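## Task

Find the tip box whose sticker reads C16 and press its lid closed until it latches. Both other boxes must finish with their lids completely open, and all three boxes must remain flat and seated between the locators of their holder plates. This must hold on its own, with no robot contact keeping anything in place. Finish by opening the gripper and moving the arm away.

## Robot and tools

SETUP. Two Doosan M1013 arms, left_arm and right_arm, each carry a Robotiq 2F-140 two-finger gripper. Base origins in the scene frame: left_arm (+0.079, +0.498, 0) m, right_arm (-0.093, -0.521, 0) m, each turned slightly about z. On the table are holder plates H1, H2, H3, ordered left to right as seen from the robot; each holds a loose tip box between locators. The box ID is printed on a white sticker on the box's front wall. A lid latches once its front edge is pushed fully down. Either arm may be parked out of the way.

FRAME. All reported poses share one scene frame: origin on the table surface midway between the arms, +z up, +x outward over the table, left_arm on the +y side. The arm names do not refer to image sides. Reported hand positions carry some error, larger when the arm is stretched far.

execute_actions. Argument actions is a list with zero or one entry. Empty list: no command, returns the state plus camera pictures. Action entry: {"rows": [...], "steps": n}, with 1 to 15 rows and steps between 4 and 15 (default 15); each step lasts 1/30 s, row k is used on step k and the final row is held for any remaining steps. Wait entry: {"steps": n} only, n up to 300, counted from the previous result and including your reply time. Optional pictures: true adds images to any result. A refused call moves nothing.

ROW LAYOUT. Every row is one flat list of 18 numbers covering both arms, even if only one moves: left_arm's 9 numbers, then right_arm's 9. Each arm's 9 are: six absolute joint target angles in radians (waist, shoulder, elbow, forearm roll, wrist pitch, wrist roll, same order as the Joint positions line), then gripper position, force_limit, speed, each between -1 and 1. Joint ranges: elbow -2.792 to 2.792, all others -6.283 to 6.283. A target beyond a range end by over 0.010 rad and further out than the current angle gets the call refused; true ends may differ by up to 0.010 rad, and a target past the real end is clipped there, reported as "joint sent to its limit" (possibly referring to an earlier action). Missing that line does not prove more travel exists.

GRIPPER NUMBERS. position +1 = fully open (140 mm); pads touch near -0.8; -1 closes until blocked. force_limit: about 14 N at -1, 60 N at 0, 107 N at +1 (parts up to 40 mm wide). speed: gap changes about 30 mm/s at -1, 140 at 0, 250 at +1. To leave a gripper alone, repeat its previous three values; a zero is a real command. object_status: 0 moving, 1 blocked while opening, 2 blocked while closing (a grip), 3 reached target or pads touched. Stopped fingers hold until the position value changes by 0.01 or more, or the object yields. To squeeze harder during status 2, raise force_limit and switch position between -1 and -0.98. position_measured runs in counts, 3 open to 230 closed, nonlinear. end_effector_position is the point between closed pads; fingertips stick out about 33 mm past it closed, 9 mm open, and advance roughly 24 mm while closing, so keep clearance above surfaces.

MOTION. Joint target speed caps: 2.09 rad/s waist and shoulder, 3.14 elbow, 3.93 for the three wrist joints, with 0.3 s to accelerate; joints of one arm are slowed together so they arrive together. Targets are kept within 0.456 rad (waist, shoulder), 0.683 (elbow), 0.854 (wrist joints) of the measured angles, and scaled back if they would move the gripper over 70 mm from its measured position. Each result is sampled 4 steps before its action ends; those steps run during your reply. Arms keep heading to the last target while you think, until motion settles or a step is HELD.

RESULT LINES. The state line gives per arm end_effector_position (m), end_effector_quat_wxyz and linear/angular velocities. Joint positions and Joint velocities list six values per arm (rad, rad/s). Joint torques follow the same order; they have fixed offsets, scale and noise, and change at rest only through contact or load. "joint command not followed" means a clearance check altered or blocked joint targets; the rest of the row still applied. HELD marks steps where your row was partly or wholly not sent. MOTOR HOT warns of heating from sustained load; OVER-TEMPERATURE FAULT means the arm's brakes engaged until cool.

FAULTS. Load limits (N m): waist 309, shoulder 309, elbow 145, three wrist joints 40.9 each, held weight included. Reaching one, or an external force of 144 N anywhere on the arm, tool or held item, halts that arm for 10 s, drops the rest of the call and lets the arm yield.

CAMERAS. cam_high, cam_low, cam_left_wrist, cam_right_wrist, all 504x504, with calibration given as K, distortion D and T_world_to_cam (world to camera, metres); fixed cameras may be off by a couple of degrees and millimetres, wrist camera poses derive from joint readings. zoom_image takes camera and region [x0, y0, x1, y1] in image pixels from the top-left, at most 504 by 504, and shows a sharper crop of the latest image.

OTHER TOOLS. read_manual (section "licences") only returns URDF licence text. finished_scene takes the current scene number, cannot be undone, reports success and supplies the next task.

CAUTIONS. Never push or knock anything off the table. Do not let the arms collide or press on each other. Avoid slams, dropped items, slips and forceful shoving; press lids gently but fully. Held parts may occasionally be tugged. Before ending, release, retract and confirm the lid stays latched, the other lids remain open and every box sits flat in its locators.

Each tool is called as name(argument=value, ...) on one line, values as JSON.

## Session

execute_actions(actions=[])

Scene clock: 0.00 s of 7200.00 s.
left_arm: end_effector_position=(+0.4401, -0.2827, +0.3886) position_measured=3 object_status=3 end_effector_quat_wxyz=(+0.696, +0.067, -0.661, +0.271) end_effector_velocity=(+0.001, -0.000, -0.001) end_effector_angular_velocity=(-0.000, -0.000, +0.001) | right_arm: end_effector_position=(+0.6209, -0.5562, +0.1612) position_measured=3 object_status=3 end_effector_quat_wxyz=(-0.001, -0.371, +0.929, -0.023) end_effector_velocity=(-0.000, -0.000, +0.000) end_effector_angular_velocity=(+0.000, -0.000, -0.002)
Joint positions: left_arm=[-0.743  0.735  1.326 -1.537  1.885  3.889] | right_arm=[ 0.026  0.337  1.686 -0.047  1.1    3.896]
Joint velocities: left_arm=[ 0.     0.001 -0.001 -0.    -0.001  0.001] | right_arm=[-0.    -0.     0.     0.     0.     0.001]
Joint torques (N m, as the joint torque sensors report them, + toward a larger angle): no reading

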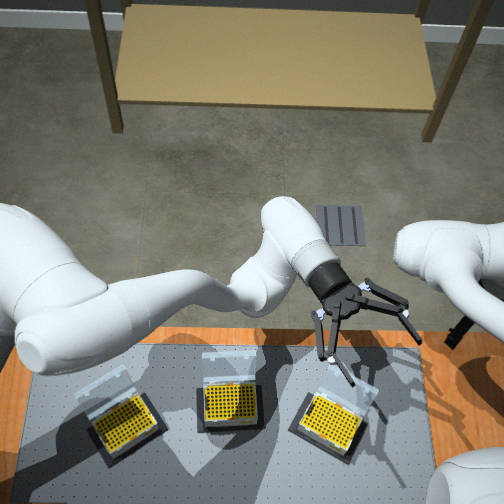

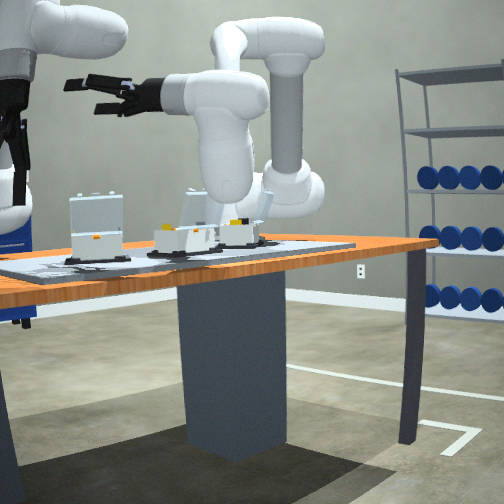

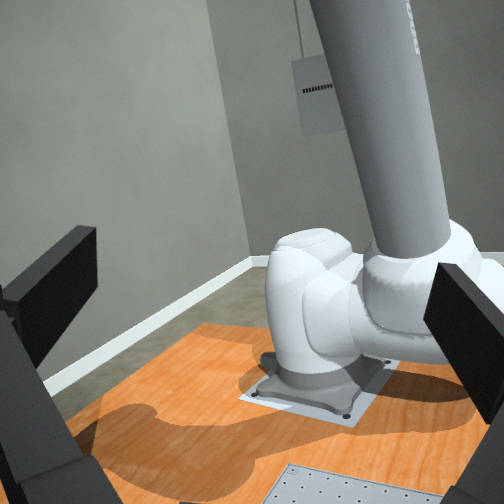

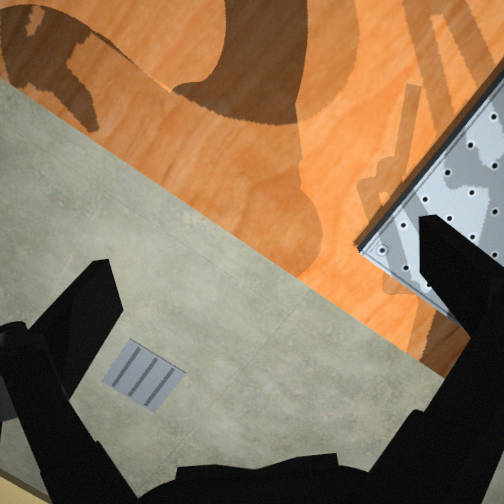

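zoom_image(camera="cam_low", region=[40, 170, 300, 280])

zoom_image(camera="cam_high", region=[60, 340, 400, 480])

Region (40, 170, 300, 280) of cam_low's 504x504 image, scaled by 1.938, with more detail than that image has; it fills the top 213 rows of this view, and the rest is white.

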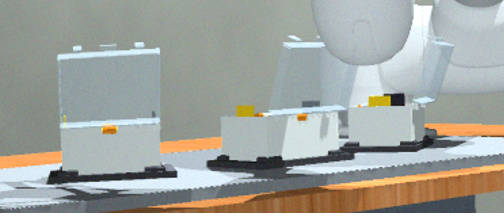

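Region (60, 340, 400, 480) of cam_high's 504x504 image, scaled by 1.482, with more detail than that image has; it fills the top 208 rows of this view, and the rest is white.

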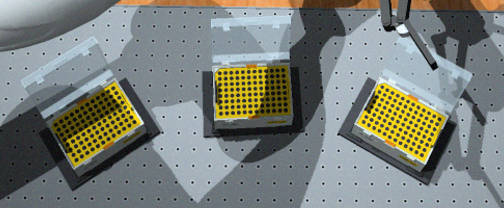

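execute_actions(actions=[{"rows":[[0.3,-0.2,1.5,0,1.5,3.889,1,0,0,0.026,0.337,1.686,-0.047,1.1,3.896,1,0,0]],"steps":15}])

execute_actions(actions=[{"steps":25}])

execute_actions(actions=[{"rows":[[0.3,-0.2,1.5,0,1.5,3.889,1,0,0,1.526,0.154,2.122,-1.237,1.134,2.55,1,0,0]],"steps":15}])

execute_actions(actions=[{"steps":60}], pictures=true)

Scene clock: 1.80 s of 7200.00 s.
left_arm: end_effector_position=(+0.5329, -0.1515, +0.3891) position_measured=3 object_status=3 end_effector_quat_wxyz=(-0.532, -0.135, +0.790, -0.272) end_effector_velocity=(+0.279, +0.469, +0.015) end_effector_angular_velocity=(+0.593, -1.090, +0.480) | right_arm: end_effector_position=(+0.6210, -0.5561, +0.1612) position_measured=3 object_status=3 end_effector_quat_wxyz=(-0.001, -0.370, +0.929, -0.023) end_effector_velocity=(-0.000, +0.000, -0.000) end_effector_angular_velocity=(+0.000, +0.001, -0.001)
Joint positions: left_arm=[-0.555  0.546  1.388 -1.184  1.747  3.889] | right_arm=[ 0.026  0.337  1.686 -0.047  1.1    3.896]
Joint velocities: left_arm=[ 0.575 -0.575  0.152  1.074 -0.331 -0.001] | right_arm=[-0.     0.    -0.     0.     0.001  0.   ]
Joint torques (N m, as the joint torque sensors report them, + toward a larger angle): left_arm=[ -0.1  -85.77 -37.34  -0.26   1.5    0.32] | right_arm=[ -0.87 -72.58 -36.67   3.79   0.19  -0.33]
Steps of this call (steps 1 to 43: nothing new was sent; steps 44 to 54: the first 11 steps of this action). Readings (joint positions | what the end effector reports):
44: left_arm=[-0.743 0.734 1.326 -1.536 1.884 3.889] | right_arm=[0.026 0.337 1.686 -0.047 1.100 3.896] | left_arm position_measured=3 object_status=3 | right_arm position_measured=3 object_status=3
45: left_arm=[-0.737 0.728 1.329 -1.524 1.879 3.889] | right_arm=[0.026 0.337 1.686 -0.047 1.100 3.896] | left_arm position_measured=3 object_status=3 | right_arm position_measured=3 object_status=3
47: left_arm=[-0.702 0.693 1.342 -1.458 1.849 3.889] | right_arm=[0.026 0.337 1.686 -0.047 1.100 3.896] | left_arm position_measured=3 object_status=3 | right_arm position_measured=3 object_status=3
51: left_arm=[-0.614 0.606 1.371 -1.295 1.784 3.889] | right_arm=[0.026 0.337 1.686 -0.047 1.100 3.896] | left_arm position_measured=3 object_status=3 | right_arm position_measured=3 object_status=3
54: the state above

Scene clock: 2.63 s of 7200.00 s.
left_arm: end_effector_position=(+0.6754, +0.2893, +0.4676) position_measured=3 object_status=3 end_effector_quat_wxyz=(-0.113, -0.315, +0.923, -0.192) end_effector_velocity=(+0.035, +0.536, +0.150) end_effector_angular_velocity=(+0.533, -0.581, +0.611) | right_arm: end_effector_position=(+0.6210, -0.5561, +0.1612) position_measured=3 object_status=3 end_effector_quat_wxyz=(-0.001, -0.370, +0.929, -0.023) end_effector_velocity=(-0.000, +0.000, -0.000) end_effector_angular_velocity=(+0.000, +0.001, -0.000)
Joint positions: left_arm=[-0.102  0.112  1.461 -0.448  1.586  3.889] | right_arm=[ 0.026  0.337  1.686 -0.047  1.1    3.896]
Joint velocities: left_arm=[ 0.561 -0.433  0.055  0.62  -0.119  0.001] | right_arm=[ 0.     0.     0.    -0.     0.001  0.   ]
Joint torques (N m, as the joint torque sensors report them, + toward a larger angle): left_arm=[  5.16 -47.79 -43.42   3.38   0.61   0.28] | right_arm=[ -0.95 -73.47 -36.41   3.83   0.27  -0.31]
Kept back: nothing.
Steps of this call (steps 1 to 4: the last 4 steps of your previous action; steps 5 to 25: the robot went on to your last target). Readings (joint positions | what the end effector reports):
1: left_arm=[-0.535 0.527 1.393 -1.147 1.736 3.889] | right_arm=[0.026 0.337 1.686 -0.047 1.100 3.896] | left_arm position_measured=3 object_status=3 | right_arm position_measured=3 object_status=3
2: left_arm=[-0.516 0.508 1.397 -1.112 1.726 3.889] | right_arm=[0.026 0.337 1.686 -0.047 1.100 3.896] | left_arm position_measured=3 object_status=3 | right_arm position_measured=3 object_status=3
4: left_arm=[-0.479 0.470 1.406 -1.041 1.707 3.889] | right_arm=[0.026 0.337 1.686 -0.047 1.100 3.896] | left_arm position_measured=3 object_status=3 | right_arm position_measured=3 object_status=3
8: left_arm=[-0.406 0.398 1.421 -0.905 1.675 3.889] | right_arm=[0.026 0.337 1.686 -0.047 1.100 3.896] | left_arm position_measured=3 object_status=3 | right_arm position_measured=3 object_status=3
25: the state above

Scene clock: 3.00 s of 7200.00 s.
left_arm: end_effector_position=(+0.6576, +0.4871, +0.5288) position_measured=3 object_status=3 end_effector_quat_wxyz=(+0.036, -0.411, +0.901, -0.132) end_effector_velocity=(-0.133, +0.517, +0.181) end_effector_angular_velocity=(+0.629, -0.467, +0.667) | right_arm: end_effector_position=(+0.5168, -0.5178, +0.1633) position_measured=3 object_status=3 end_effector_quat_wxyz=(+0.211, +0.810, -0.513, +0.192) end_effector_velocity=(-0.090, +0.257, +0.198) end_effector_angular_velocity=(-2.176, +1.351, +4.722)
Joint positions: left_arm=[ 0.105 -0.049  1.481 -0.217  1.542  3.889] | right_arm=[ 0.353  0.233  1.935 -0.652  1.119  3.284]
Joint velocities: left_arm=[ 0.557 -0.432  0.053  0.617 -0.118  0.001] | right_arm=[ 1.373 -0.312  0.734 -2.252  0.057 -2.523]
Joint torques (N m, as the joint torque sensors report them, + toward a larger angle): left_arm=[  3.43 -36.69 -41.78   4.24   0.07   0.02] | right_arm=[-16.25 -54.82 -42.07   2.84   0.3   -0.87]
Steps of this call (steps 1 to 11: the first 11 steps of this action). Readings (joint positions | what the end effector reports):
1: left_arm=[-0.083 0.097 1.463 -0.427 1.582 3.889] | right_arm=[0.027 0.337 1.686 -0.048 1.100 3.895] | left_arm position_measured=3 object_status=3 | right_arm position_measured=3 object_status=3
2: left_arm=[-0.064 0.083 1.465 -0.406 1.578 3.889] | right_arm=[0.032 0.335 1.692 -0.060 1.100 3.883] | left_arm position_measured=3 object_status=3 | right_arm position_measured=3 object_status=3
4: left_arm=[-0.027 0.053 1.468 -0.364 1.570 3.889] | right_arm=[0.068 0.320 1.726 -0.127 1.103 3.817] | left_arm position_measured=3 object_status=3 | right_arm position_measured=3 object_status=3
8: left_arm=[0.049 -0.005 1.476 -0.280 1.554 3.889] | right_arm=[0.210 0.270 1.845 -0.392 1.112 3.551] | left_arm position_measured=3 object_status=3 | right_arm position_measured=3 object_status=3
11: the state above

Scene clock: 5.00 s of 7200.00 s.
left_arm: end_effector_position=(+0.5824, +0.6568, +0.5964) position_measured=3 object_status=3 end_effector_quat_wxyz=(+0.163, -0.499, +0.850, -0.049) end_effector_velocity=(+0.001, +0.001, -0.001) end_effector_angular_velocity=(+0.000, +0.002, +0.001) | right_arm: end_effector_position=(+0.2387, -0.0003, +0.2365) position_measured=3 object_status=3 end_effector_quat_wxyz=(+0.278, +0.719, +0.483, +0.415) end_effector_velocity=(-0.000, +0.000, +0.000) end_effector_angular_velocity=(+0.001, +0.000, +0.000)
Joint positions: left_arm=[ 0.3   -0.2    1.5    0.     1.5    3.889] | right_arm=[ 1.526  0.154  2.122 -1.237  1.134  2.55 ]
Joint velocities: left_arm=[ 0.001  0.002  0.001  0.001 -0.001  0.   ] | right_arm=[ 0. -0. -0.  0. -0.  0.]
Joint torques (N m, as the joint torque sensors report them, + toward a larger angle): left_arm=[  2.01 -16.51 -43.31   4.68  -0.52   0.39] | right_arm=[ -0.44 -46.26 -28.51  -0.65   1.58  -0.41]
Kept back: nothing.
Steps of this call (steps 1 to 4: the last 4 steps of your previous action; steps 5 to 60: the robot went on to your last target). Readings (joint positions | what the end effector reports):
1: left_arm=[0.124 -0.063 1.483 -0.196 1.538 3.889] | right_arm=[0.397 0.223 1.958 -0.722 1.121 3.203] | left_arm position_measured=3 object_status=3 | right_arm position_measured=3 object_status=3
2: left_arm=[0.143 -0.078 1.485 -0.175 1.534 3.889] | right_arm=[0.439 0.215 1.977 -0.780 1.123 3.133] | left_arm position_measured=3 object_status=3 | right_arm position_measured=3 object_status=3
4: left_arm=[0.180 -0.107 1.488 -0.133 1.526 3.889] | right_arm=[0.512 0.204 2.004 -0.865 1.125 3.029] | left_arm position_measured=3 object_status=3 | right_arm position_measured=3 object_status=3
8: left_arm=[0.255 -0.165 1.496 -0.050 1.510 3.889] | right_arm=[0.643 0.190 2.037 -0.969 1.127 2.894] | left_arm position_measured=3 object_status=3 | right_arm position_measured=3 object_status=3
60: the state above
All arms were judged still, so your last target was given up. Only a new action makes them travel on or press farther. Fingers that are still opening or closing keep moving.
camera_calibration (this result's frames):
cam_left_wrist: T_world_to_cam=[[-0.858516, 0.416021, -0.299795, 0.411749], [0.21117, 0.819592, 0.532613, -0.970115], [0.467287, 0.393949, -0.791484, 0.120331], [0, 0, 0, 1]] pos_world=[0.502123, 0.576398, 0.735376]
cam_right_wrist: T_world_to_cam=[[0.460499, -0.502688, 0.731605, -0.277744], [-0.529939, -0.816888, -0.227723, 0.186565], [0.712113, -0.28284, -0.64257, 0.167425], [0, 0, 0, 1]] pos_world=[0.107544, 0.0601383, 0.353266]

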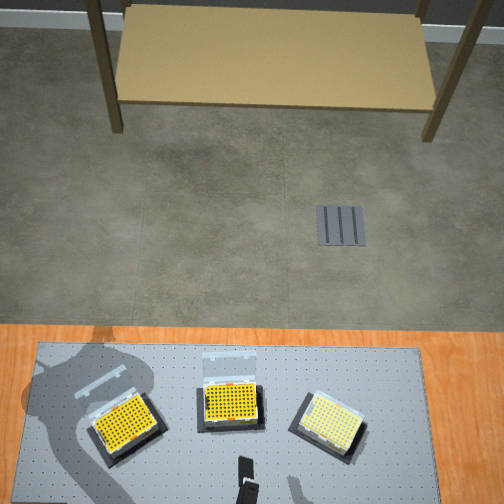

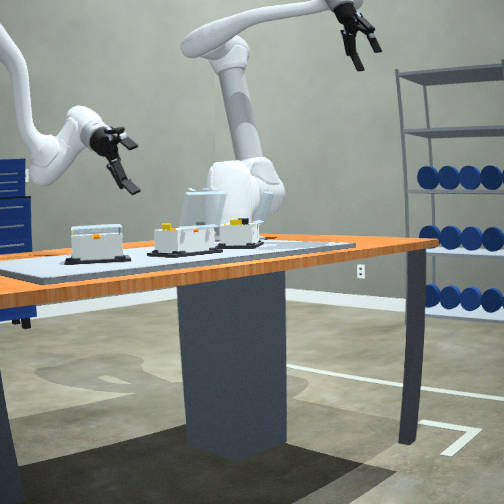

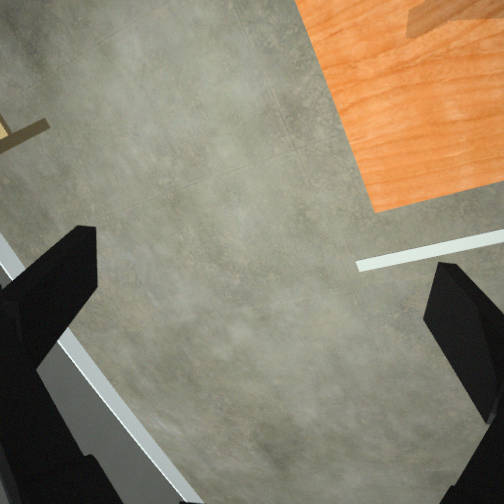

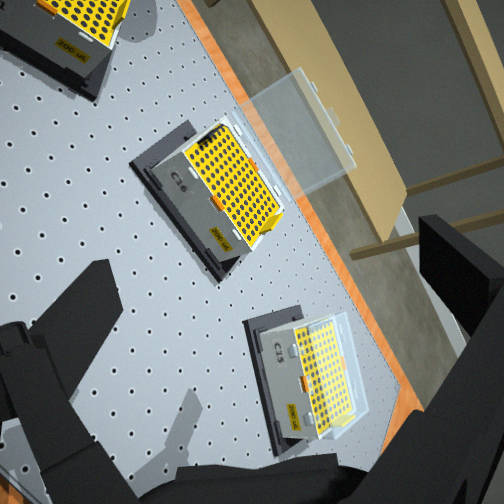

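zoom_image(camera="cam_right_wrist", region=[120, 60, 400, 460])

zoom_image(camera="cam_high", region=[180, 340, 400, 480])

zoom_image(camera="cam_low", region=[50, 180, 290, 280])

Region (120, 60, 400, 460) of cam_right_wrist's 504x504 image, scaled by 1.260, with more detail than that image has; it fills the left 353 columns of this view, and the rest is white.

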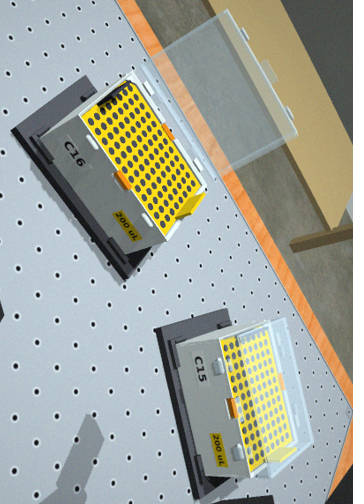

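Region (180, 340, 400, 480) of cam_high's 504x504 image, scaled by 2.291, with more detail than that image has; it fills the top 321 rows of this view, and the rest is white.

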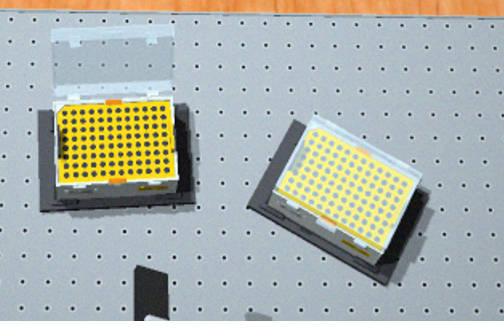

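Region (50, 180, 290, 280) of cam_low's 504x504 image, scaled by 2.100, with more detail than that image has; it fills the top 210 rows of this view, and the rest is white.

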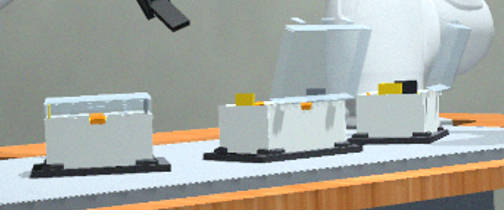

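execute_actions(actions=[{"rows":[[-0.677,0.287,1.453,0,1.40,3.889,-1,0,0,1.526,0.154,2.122,-1.237,1.134,2.55,1,0,0]],"steps":15}])

execute_actions(actions=[{"steps":25}])

execute_actions(actions=[{"rows":[[-0.677,0.371,1.658,0,1.113,3.889,-1,0,0,1.526,0.154,2.122,-1.237,1.134,2.55,1,0,0]],"steps":15}])

execute_actions(actions=[{"steps":15}], pictures=true)

Scene clock: 6.23 s of 7200.00 s.
left_arm: end_effector_position=(+0.6874, +0.5638, +0.5124) position_measured=77 object_status=0 end_effector_quat_wxyz=(+0.103, -0.421, +0.900, -0.042) end_effector_velocity=(+0.257, -0.378, -0.256) end_effector_angular_velocity=(-0.017, +0.333, -0.637) | right_arm: end_effector_position=(+0.2387, -0.0002, +0.2365) position_measured=3 object_status=3 end_effector_quat_wxyz=(+0.278, +0.719, +0.483, +0.415) end_effector_velocity=(-0.000, +0.000, -0.001) end_effector_angular_velocity=(+0.000, +0.001, +0.001)
Joint positions: left_arm=[ 0.111 -0.028  1.483  0.     1.464  3.889] | right_arm=[ 1.526  0.154  2.122 -1.237  1.134  2.55 ]
Joint velocities: left_arm=[-0.638  0.478 -0.046  0.    -0.098 -0.001] | right_arm=[ 0.     0.     0.001 -0.    -0.001  0.001]
Joint torques (N m, as the joint torque sensors report them, + toward a larger angle): left_arm=[  0.48 -40.72 -42.88   4.79   0.09   0.72] | right_arm=[ -0.35 -46.   -28.78  -0.73   1.51  -0.3 ]
Steps of this call (steps 1 to 26: nothing new was sent; steps 27 to 37: the first 11 steps of this action). Readings (joint positions | what the end effector reports):
27: left_arm=[0.299 -0.200 1.500 0.000 1.500 3.889] | right_arm=[1.526 0.154 2.122 -1.237 1.134 2.550] | left_arm position_measured=3 object_status=0 | right_arm position_measured=3 object_status=3
28: left_arm=[0.293 -0.194 1.499 0.000 1.499 3.889] | right_arm=[1.526 0.154 2.122 -1.237 1.134 2.550] | left_arm position_measured=9 object_status=0 | right_arm position_measured=3 object_status=3
30: left_arm=[0.258 -0.159 1.495 0.000 1.491 3.889] | right_arm=[1.526 0.154 2.122 -1.237 1.134 2.550] | left_arm position_measured=24 object_status=0 | right_arm position_measured=3 object_status=3
34: left_arm=[0.175 -0.079 1.488 0.000 1.475 3.889] | right_arm=[1.526 0.154 2.122 -1.237 1.134 2.550] | left_arm position_measured=55 object_status=0 | right_arm position_measured=3 object_status=3
37: the state above

Scene clock: 7.07 s of 7200.00 s.
left_arm: end_effector_position=(+0.7080, +0.1734, +0.3643) position_measured=233 object_status=0 end_effector_quat_wxyz=(+0.019, -0.148, +0.989, -0.015) end_effector_velocity=(-0.163, -0.465, -0.139) end_effector_angular_velocity=(+0.075, +0.129, -0.686) | right_arm: end_effector_position=(+0.2387, -0.0002, +0.2365) position_measured=3 object_status=3 end_effector_quat_wxyz=(+0.278, +0.719, +0.483, +0.415) end_effector_velocity=(-0.000, +0.000, -0.000) end_effector_angular_velocity=(+0.001, +0.000, -0.000)
Joint positions: left_arm=[-0.465  0.221  1.459  0.     1.413  3.889] | right_arm=[ 1.526  0.154  2.122 -1.237  1.134  2.55 ]
Joint velocities: left_arm=[-0.685  0.215 -0.022  0.    -0.044  0.001] | right_arm=[ 0.     0.     0.    -0.    -0.     0.001]
Joint torques (N m, as the joint torque sensors report them, + toward a larger angle): left_arm=[  0.02 -62.7  -43.51   4.58   0.87   0.61] | right_arm=[ -1.   -46.07 -28.61  -0.63   1.58  -0.43]
Kept back: nothing.
Steps of this call (steps 1 to 4: the last 4 steps of your previous action; steps 5 to 25: the robot went on to your last target). Readings (joint positions | what the end effector reports):
1: left_arm=[0.089 -0.012 1.482 0.000 1.461 3.889] | right_arm=[1.526 0.154 2.122 -1.237 1.134 2.550] | left_arm position_measured=85 object_status=0 | right_arm position_measured=3 object_status=3
2: left_arm=[0.068 0.003 1.480 0.000 1.458 3.889] | right_arm=[1.526 0.154 2.122 -1.237 1.134 2.550] | left_arm position_measured=92 object_status=0 | right_arm position_measured=3 object_status=3
4: left_arm=[0.023 0.031 1.478 0.000 1.452 3.889] | right_arm=[1.526 0.154 2.122 -1.237 1.134 2.550] | left_arm position_measured=108 object_status=0 | right_arm position_measured=3 object_status=3
8: left_arm=[-0.068 0.081 1.473 0.000 1.442 3.889] | right_arm=[1.526 0.154 2.122 -1.237 1.134 2.550] | left_arm position_measured=138 object_status=0 | right_arm position_measured=3 object_status=3
25: the state above

Scene clock: 7.43 s of 7200.00 s.
left_arm: end_effector_position=(+0.6599, +0.0579, +0.1980) position_measured=233 object_status=3 end_effector_quat_wxyz=(+0.003, -0.064, +0.998, -0.003) end_effector_velocity=(-0.198, -0.250, -0.500) end_effector_angular_velocity=(+0.061, +0.073, -0.437) | right_arm: end_effector_position=(+0.2387, -0.0002, +0.2365) position_measured=3 object_status=3 end_effector_quat_wxyz=(+0.278, +0.719, +0.483, +0.415) end_effector_velocity=(-0.000, +0.000, -0.000) end_effector_angular_velocity=(-0.000, +0.000, +0.001)
Joint positions: left_arm=[-0.635  0.339  1.611 -0.     1.183  3.889] | right_arm=[ 1.526  0.154  2.122 -1.237  1.134  2.55 ]
Joint velocities: left_arm=[-0.438  0.335  0.494  0.    -0.734 -0.001] | right_arm=[-0.    -0.     0.    -0.    -0.001 -0.001]
Joint torques (N m, as the joint torque sensors report them, + toward a larger angle): left_arm=[  0.31 -71.15 -39.71   4.28   0.36   0.22] | right_arm=[ -0.36 -45.74 -28.64  -0.67   1.6   -0.41]
Steps of this call (steps 1 to 11: the first 11 steps of this action). Readings (joint positions | what the end effector reports):
1: left_arm=[-0.487 0.228 1.459 0.000 1.412 3.889] | right_arm=[1.526 0.154 2.122 -1.237 1.134 2.550] | left_arm position_measured=233 object_status=3 | right_arm position_measured=3 object_status=3
2: left_arm=[-0.505 0.238 1.462 0.000 1.405 3.889] | right_arm=[1.526 0.154 2.122 -1.237 1.134 2.550] | left_arm position_measured=233 object_status=3 | right_arm position_measured=3 object_status=3
4: left_arm=[-0.532 0.260 1.494 0.000 1.356 3.889] | right_arm=[1.526 0.154 2.122 -1.237 1.134 2.550] | left_arm position_measured=233 object_status=3 | right_arm position_measured=3 object_status=3
8: left_arm=[-0.591 0.305 1.561 -0.000 1.257 3.889] | right_arm=[1.526 0.154 2.122 -1.237 1.134 2.550] | left_arm position_measured=233 object_status=3 | right_arm position_measured=3 object_status=3
11: the state above

Scene clock: 7.93 s of 7200.00 s.
left_arm: end_effector_position=(+0.6392, +0.0356, +0.1506) position_measured=233 object_status=3 end_effector_quat_wxyz=(-0.000, -0.043, +0.999, +0.000) end_effector_velocity=(+0.000, -0.001, -0.000) end_effector_angular_velocity=(+0.001, -0.001, -0.001) | right_arm: end_effector_position=(+0.2387, -0.0002, +0.2365) position_measured=3 object_status=3 end_effector_quat_wxyz=(+0.278, +0.719, +0.483, +0.415) end_effector_velocity=(+0.000, -0.000, +0.000) end_effector_angular_velocity=(+0.000, -0.001, -0.001)
Joint positions: left_arm=[-0.677  0.371  1.658 -0.     1.113  3.889] | right_arm=[ 1.526  0.154  2.122 -1.237  1.134  2.55 ]
Joint velocities: left_arm=[-0.001  0.001 -0.001  0.001 -0.    -0.001] | right_arm=[-0.    -0.    -0.    -0.     0.001  0.   ]
Joint torques (N m, as the joint torque sensors report them, + toward a larger angle): left_arm=[  1.24 -69.11 -38.1    3.65   0.4    0.1 ] | right_arm=[ -0.72 -46.74 -28.72  -0.55   1.53  -0.41]
Kept back: nothing.
Steps of this call (steps 1 to 4: the last 4 steps of your previous action; steps 5 to 15: the robot went on to your last target). Readings (joint positions | what the end effector reports):
1: left_arm=[-0.650 0.350 1.627 -0.000 1.159 3.889] | right_arm=[1.526 0.154 2.122 -1.237 1.134 2.550] | left_arm position_measured=233 object_status=3 | right_arm position_measured=3 object_status=3
2: left_arm=[-0.663 0.360 1.642 -0.000 1.137 3.889] | right_arm=[1.526 0.154 2.122 -1.237 1.134 2.550] | left_arm position_measured=233 object_status=3 | right_arm position_measured=3 object_status=3
4: left_arm=[-0.675 0.370 1.656 -0.000 1.116 3.889] | right_arm=[1.526 0.154 2.122 -1.237 1.134 2.550] | left_arm position_measured=233 object_status=3 | right_arm position_measured=3 object_status=3
8: left_arm=[-0.677 0.371 1.658 -0.000 1.113 3.889] | right_arm=[1.526 0.154 2.122 -1.237 1.134 2.550] | left_arm position_measured=233 object_status=3 | right_arm position_measured=3 object_status=3
15: the state above
camera_calibration (this result's frames):
cam_left_wrist: T_world_to_cam=[[-0.178493, 0.983287, -0.0358858, 0.0906968], [0.912515, 0.179068, 0.367765, -0.636205], [0.368044, 0.0328972, -0.929226, 0.082687], [0, 0, 0, 1]] pos_world=[0.566303, 0.0220229, 0.314064]
cam_right_wrist: T_world_to_cam=[[0.460532, -0.502668, 0.731598, -0.277728], [-0.529919, -0.816907, -0.227705, 0.186559], [0.712107, -0.282822, -0.642584, 0.167426], [0, 0, 0, 1]] pos_world=[0.107538, 0.0601485, 0.353251]

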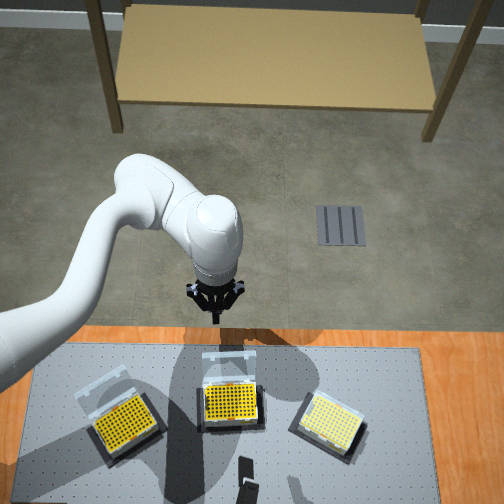

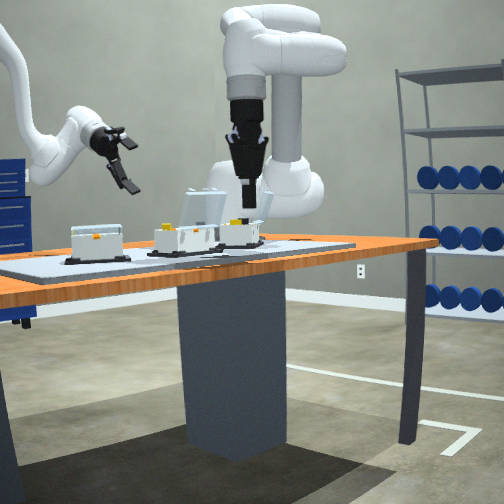

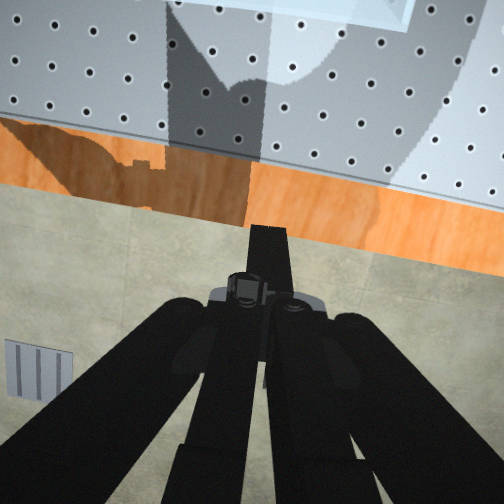

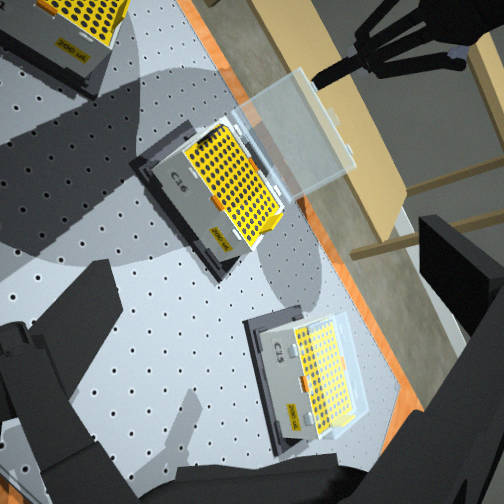

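execute_actions(actions=[{"rows":[[-0.69,0.358,1.676,0,1.108,3.889,-1,0,0,1.526,0.154,2.122,-1.237,1.134,2.55,1,0,0],[-0.70,0.348,1.69,0,1.104,3.889,-1,0,0,1.526,0.154,2.122,-1.237,1.134,2.55,1,0,0],[-0.71,0.338,1.704,0,1.10,3.889,-1,0,0,1.526,0.154,2.122,-1.237,1.134,2.55,1,0,0],[-0.72,0.328,1.718,0,1.096,3.889,-1,0,0,1.526,0.154,2.122,-1.237,1.134,2.55,1,0,0],[-0.73,0.318,1.732,0,1.092,3.889,-1,0,0,1.526,0.154,2.122,-1.237,1.134,2.55,1,0,0],[-0.74,0.308,1.746,0,1.088,3.889,-1,0,0,1.526,0.154,2.122,-1.237,1.134,2.55,1,0,0],[-0.75,0.298,1.76,0,1.084,3.889,-1,0,0,1.526,0.154,2.122,-1.237,1.134,2.55,1,0,0],[-0.76,0.288,1.774,0,1.08,3.889,-1,0,0,1.526,0.154,2.122,-1.237,1.134,2.55,1,0,0],[-0.77,0.278,1.788,0,1.077,3.889,-1,0,0,1.526,0.154,2.122,-1.237,1.134,2.55,1,0,0]],"steps":15}])

execute_actions(actions=[{"steps":15}], pictures=true)

Scene clock: 8.53 s of 7200.00 s.
left_arm: end_effector_position=(+0.5551, +0.0330, +0.1507) position_measured=233 object_status=3 end_effector_quat_wxyz=(-0.000, +0.001, +1.000, +0.000) end_effector_velocity=(-0.150, +0.008, -0.004) end_effector_angular_velocity=(+0.006, +0.005, -0.156) | right_arm: end_effector_position=(+0.2387, -0.0002, +0.2365) position_measured=3 object_status=3 end_effector_quat_wxyz=(+0.278, +0.719, +0.483, +0.415) end_effector_velocity=(-0.000, +0.000, +0.000) end_effector_angular_velocity=(+0.001, -0.000, -0.000)
Joint positions: left_arm=[-0.765  0.283  1.781  0.     1.079  3.889] | right_arm=[ 1.526  0.154  2.122 -1.237  1.134  2.55 ]
Joint velocities: left_arm=[-0.157 -0.157  0.221 -0.    -0.056 -0.001] | right_arm=[ 0.    -0.    -0.    -0.    -0.     0.001]
Joint torques (N m, as the joint torque sensors report them, + toward a larger angle): left_arm=[ 13.52 -45.73 -43.4    5.03  -0.22   0.02] | right_arm=[ -0.95 -46.19 -28.78  -0.61   1.56  -0.33]
Steps of this call (steps 1 to 7: the robot went on to your last target; steps 8 to 18: the first 11 steps of this action). Readings (joint positions | what the end effector reports):
8: left_arm=[-0.678 0.370 1.659 0.000 1.113 3.889] | right_arm=[1.526 0.154 2.122 -1.237 1.134 2.550] | left_arm position_measured=233 object_status=3 | right_arm position_measured=3 object_status=3
9: left_arm=[-0.683 0.366 1.666 0.000 1.111 3.889] | right_arm=[1.526 0.154 2.122 -1.237 1.134 2.550] | left_arm position_measured=233 object_status=3 | right_arm position_measured=3 object_status=3
11: left_arm=[-0.700 0.349 1.689 0.000 1.104 3.889] | right_arm=[1.526 0.154 2.122 -1.237 1.134 2.550] | left_arm position_measured=233 object_status=3 | right_arm position_measured=3 object_status=3
15: left_arm=[-0.738 0.310 1.744 0.000 1.089 3.889] | right_arm=[1.526 0.154 2.122 -1.237 1.134 2.550] | left_arm position_measured=233 object_status=3 | right_arm position_measured=3 object_status=3
18: the state above

Scene clock: 9.03 s of 7200.00 s.
left_arm: end_effector_position=(+0.5503, +0.0332, +0.1505) position_measured=233 object_status=3 end_effector_quat_wxyz=(-0.000, +0.004, +1.000, +0.001) end_effector_velocity=(-0.000, +0.000, -0.000) end_effector_angular_velocity=(+0.000, +0.001, +0.001) | right_arm: end_effector_position=(+0.2387, -0.0002, +0.2365) position_measured=3 object_status=3 end_effector_quat_wxyz=(+0.278, +0.719, +0.483, +0.415) end_effector_velocity=(+0.000, -0.000, +0.000) end_effector_angular_velocity=(-0.001, -0.001, -0.001)
Joint positions: left_arm=[-0.77   0.278  1.788  0.     1.077  3.889] | right_arm=[ 1.526  0.154  2.122 -1.237  1.134  2.55 ]
Joint velocities: left_arm=[-0.    -0.     0.    -0.     0.    -0.001] | right_arm=[-0.     0.     0.     0.     0.001 -0.   ]
Joint torques (N m, as the joint torque sensors report them, + toward a larger angle): left_arm=[ -0.75 -60.38 -39.02   4.     0.3   -0.09] | right_arm=[ -0.79 -45.96 -28.66  -0.72   1.55  -0.37]
Kept back: nothing.
Steps of this call (steps 1 to 4: the last 4 steps of your previous action; steps 5 to 15: the robot went on to your last target). Readings (joint positions | what the end effector reports):
1: left_arm=[-0.768 0.280 1.786 0.000 1.078 3.889] | right_arm=[1.526 0.154 2.122 -1.237 1.134 2.550] | left_arm position_measured=233 object_status=3 | right_arm position_measured=3 object_status=3
2: left_arm=[-0.769 0.279 1.787 0.000 1.077 3.889] | right_arm=[1.526 0.154 2.122 -1.237 1.134 2.550] | left_arm position_measured=233 object_status=3 | right_arm position_measured=3 object_status=3
4: left_arm=[-0.770 0.278 1.788 0.000 1.077 3.889] | right_arm=[1.526 0.154 2.122 -1.237 1.134 2.550] | left_arm position_measured=233 object_status=3 | right_arm position_measured=3 object_status=3
8: left_arm=[-0.770 0.278 1.788 0.000 1.077 3.889] | right_arm=[1.526 0.154 2.122 -1.237 1.134 2.550] | left_arm position_measured=233 object_status=3 | right_arm position_measured=3 object_status=3
15: the state above
All arms were judged still, so your last target was given up. Only a new action makes them travel on or press farther. Fingers that are still opening or closing keep moving.
camera_calibration (this result's frames):
cam_left_wrist: T_world_to_cam=[[-0.086361, 0.995649, -0.0349947, 0.0259745], [0.925435, 0.0931794, 0.36727, -0.558865], [0.368933, -0.000667506, -0.929456, 0.116104], [0, 0, 0, 1]] pos_world=[0.476602, 0.0262907, 0.314077]
cam_right_wrist: T_world_to_cam=[[0.460535, -0.502674, 0.731592, -0.277725], [-0.52993, -0.816901, -0.2277, 0.186556], [0.712096, -0.282829, -0.642594, 0.167429], [0, 0, 0, 1]] pos_world=[0.107538, 0.0601468, 0.353249]

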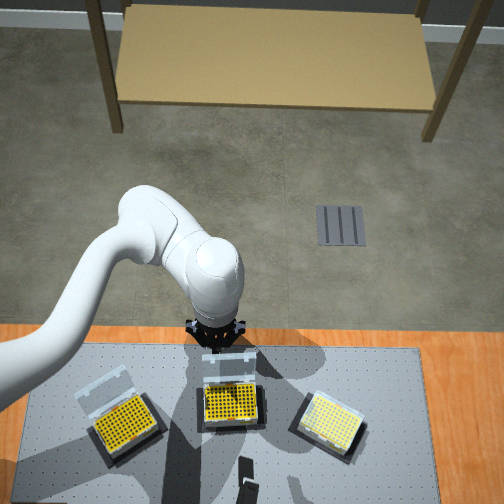

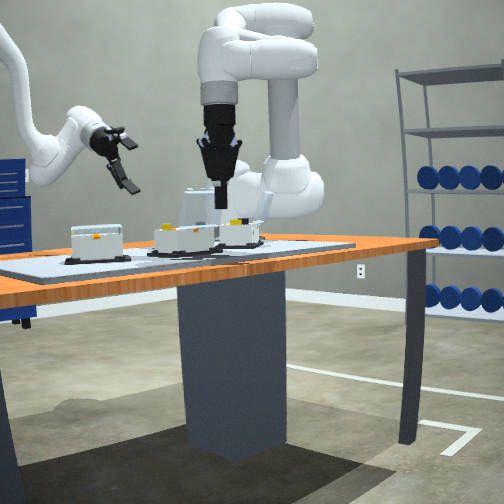

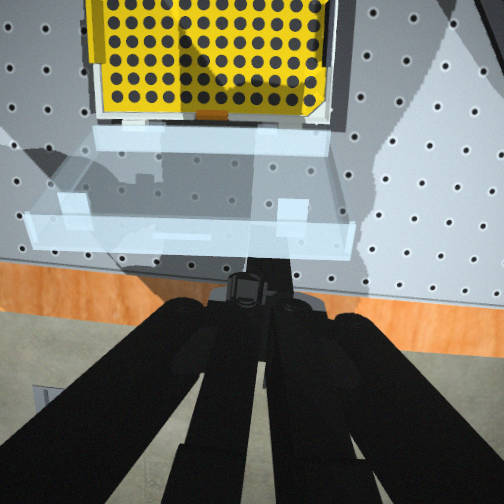

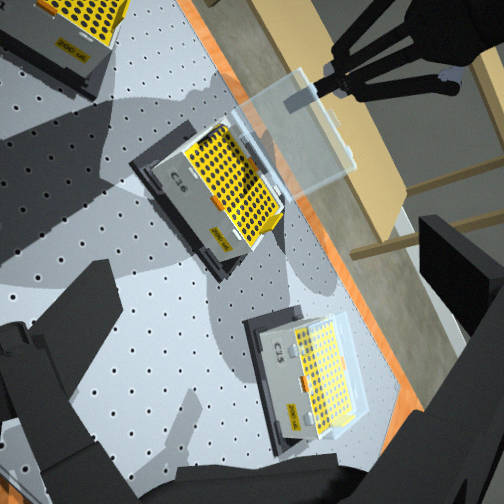

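execute_actions(actions=[{"rows":[[-0.78,0.268,1.802,0,1.074,3.889,-1,0,0,1.526,0.154,2.122,-1.237,1.134,2.55,1,0,0],[-0.79,0.259,1.815,0,1.07,3.889,-1,0,0,1.526,0.154,2.122,-1.237,1.134,2.55,1,0,0],[-0.80,0.25,1.827,0,1.067,3.889,-1,0,0,1.526,0.154,2.122,-1.237,1.134,2.55,1,0,0],[-0.81,0.241,1.839,0,1.063,3.889,-1,0,0,1.526,0.154,2.122,-1.237,1.134,2.55,1,0,0],[-0.82,0.232,1.851,0,1.06,3.889,-1,0,0,1.526,0.154,2.122,-1.237,1.134,2.55,1,0,0],[-0.828,0.224,1.861,0,1.057,3.889,-1,0,0,1.526,0.154,2.122,-1.237,1.134,2.55,1,0,0]],"steps":15}])

execute_actions(actions=[{"steps":20}], pictures=true)

Scene clock: 9.63 s of 7200.00 s.
left_arm: end_effector_position=(+0.4993, +0.0355, +0.1495) position_measured=233 object_status=3 end_effector_quat_wxyz=(-0.000, +0.032, +0.999, +0.000) end_effector_velocity=(-0.004, -0.000, +0.000) end_effector_angular_velocity=(-0.002, -0.001, -0.004) | right_arm: end_effector_position=(+0.2387, -0.0002, +0.2365) position_measured=3 object_status=3 end_effector_quat_wxyz=(+0.278, +0.719, +0.483, +0.415) end_effector_velocity=(-0.000, +0.000, +0.000) end_effector_angular_velocity=(+0.000, -0.000, -0.000)
Joint positions: left_arm=[-0.828  0.224  1.861 -0.     1.057  3.889] | right_arm=[ 1.526  0.154  2.122 -1.237  1.134  2.55 ]
Joint velocities: left_arm=[-0.005 -0.005  0.006 -0.    -0.003 -0.   ] | right_arm=[ 0.  0. -0.  0.  0.  0.]
Joint torques (N m, as the joint torque sensors report them, + toward a larger angle): left_arm=[  3.54 -55.48 -39.56   4.51   1.     0.5 ] | right_arm=[ -0.59 -45.63 -28.94  -0.75   1.57  -0.35]
Steps of this call (steps 1 to 7: nothing new was sent; steps 8 to 18: the first 11 steps of this action). Readings (joint positions | what the end effector reports):
8: left_arm=[-0.771 0.277 1.789 0.000 1.077 3.889] | right_arm=[1.526 0.154 2.122 -1.237 1.134 2.550] | left_arm position_measured=233 object_status=3 | right_arm position_measured=3 object_status=3
9: left_arm=[-0.775 0.273 1.795 0.000 1.075 3.889] | right_arm=[1.526 0.154 2.122 -1.237 1.134 2.550] | left_arm position_measured=233 object_status=3 | right_arm position_measured=3 object_status=3
11: left_arm=[-0.790 0.259 1.815 0.000 1.070 3.889] | right_arm=[1.526 0.154 2.122 -1.237 1.134 2.550] | left_arm position_measured=233 object_status=3 | right_arm position_measured=3 object_status=3
15: left_arm=[-0.824 0.228 1.856 -0.000 1.059 3.889] | right_arm=[1.526 0.154 2.122 -1.237 1.134 2.550] | left_arm position_measured=233 object_status=3 | right_arm position_measured=3 object_status=3
18: the state above

Scene clock: 10.30 s of 7200.00 s.
left_arm: end_effector_position=(+0.4991, +0.0355, +0.1495) position_measured=233 object_status=3 end_effector_quat_wxyz=(-0.000, +0.033, +0.999, +0.000) end_effector_velocity=(-0.000, -0.000, +0.000) end_effector_angular_velocity=(-0.001, +0.000, +0.000) | right_arm: end_effector_position=(+0.2387, -0.0002, +0.2365) position_measured=3 object_status=3 end_effector_quat_wxyz=(+0.278, +0.719, +0.483, +0.415) end_effector_velocity=(-0.000, -0.000, -0.000) end_effector_angular_velocity=(+0.000, -0.000, -0.000)
Joint positions: left_arm=[-0.828  0.224  1.861 -0.     1.057  3.889] | right_arm=[ 1.526  0.154  2.122 -1.237  1.134  2.55 ]
Joint velocities: left_arm=[-0.     0.    -0.001 -0.001  0.     0.   ] | right_arm=[ 0.  0.  0. -0.  0.  0.]
Joint torques (N m, as the joint torque sensors report them, + toward a larger angle): left_arm=[  1.97 -56.08 -38.69   4.05   0.57   0.31] | right_arm=[ -0.23 -45.65 -28.67  -0.61   1.53  -0.43]
Kept back: nothing.
Steps of this call (steps 1 to 4: the last 4 steps of your previous action; steps 5 to 15: the robot went on to your last target; steps 16 to 20: nothing new was sent). Readings (joint positions | what the end effector reports):
1: left_arm=[-0.828 0.224 1.861 -0.000 1.057 3.889] | right_arm=[1.526 0.154 2.122 -1.237 1.134 2.550] | left_arm position_measured=233 object_status=3 | right_arm position_measured=3 object_status=3
2: left_arm=[-0.828 0.224 1.861 -0.000 1.057 3.889] | right_arm=[1.526 0.154 2.122 -1.237 1.134 2.550] | left_arm position_measured=233 object_status=3 | right_arm position_measured=3 object_status=3
4: left_arm=[-0.828 0.224 1.861 -0.000 1.057 3.889] | right_arm=[1.526 0.154 2.122 -1.237 1.134 2.550] | left_arm position_measured=233 object_status=3 | right_arm position_measured=3 object_status=3
8: left_arm=[-0.828 0.224 1.861 -0.000 1.057 3.889] | right_arm=[1.526 0.154 2.122 -1.237 1.134 2.550] | left_arm position_measured=233 object_status=3 | right_arm position_measured=3 object_status=3
20: the state above
All arms were judged still, so your last target was given up. Only a new action makes them travel on or press farther. Fingers that are still opening or closing keep moving.
camera_calibration (this result's frames):
cam_left_wrist: T_world_to_cam=[[-0.0285258, 0.998951, -0.0358323, -0.00966169], [0.929073, 0.0397218, 0.367757, -0.511275], [0.368795, -0.0228003, -0.929231, 0.134922], [0, 0, 0, 1]] pos_world=[0.424978, 0.0330366, 0.313053]
cam_right_wrist: T_world_to_cam=[[0.460536, -0.502676, 0.73159, -0.277724], [-0.529933, -0.816899, -0.227698, 0.186556], [0.712093, -0.28283, -0.642596, 0.16743], [0, 0, 0, 1]] pos_world=[0.107538, 0.0601465, 0.353248]

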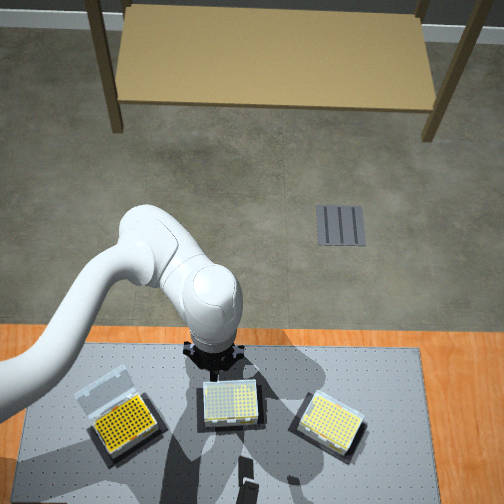

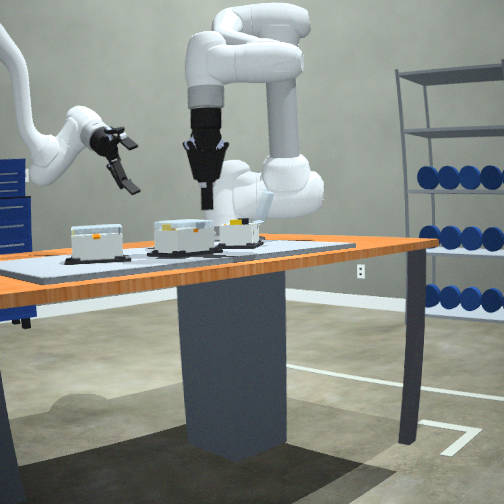

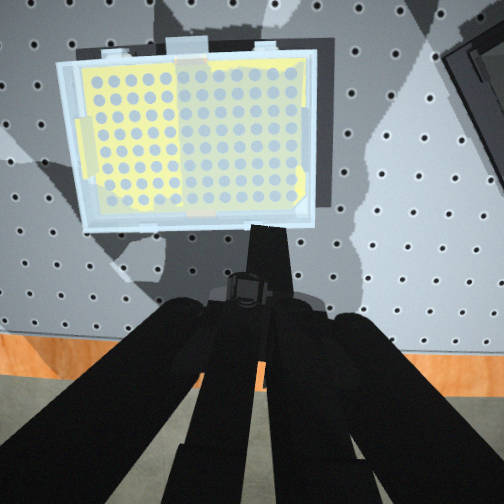

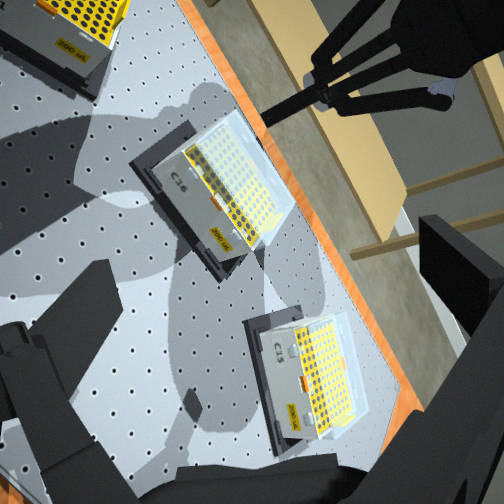

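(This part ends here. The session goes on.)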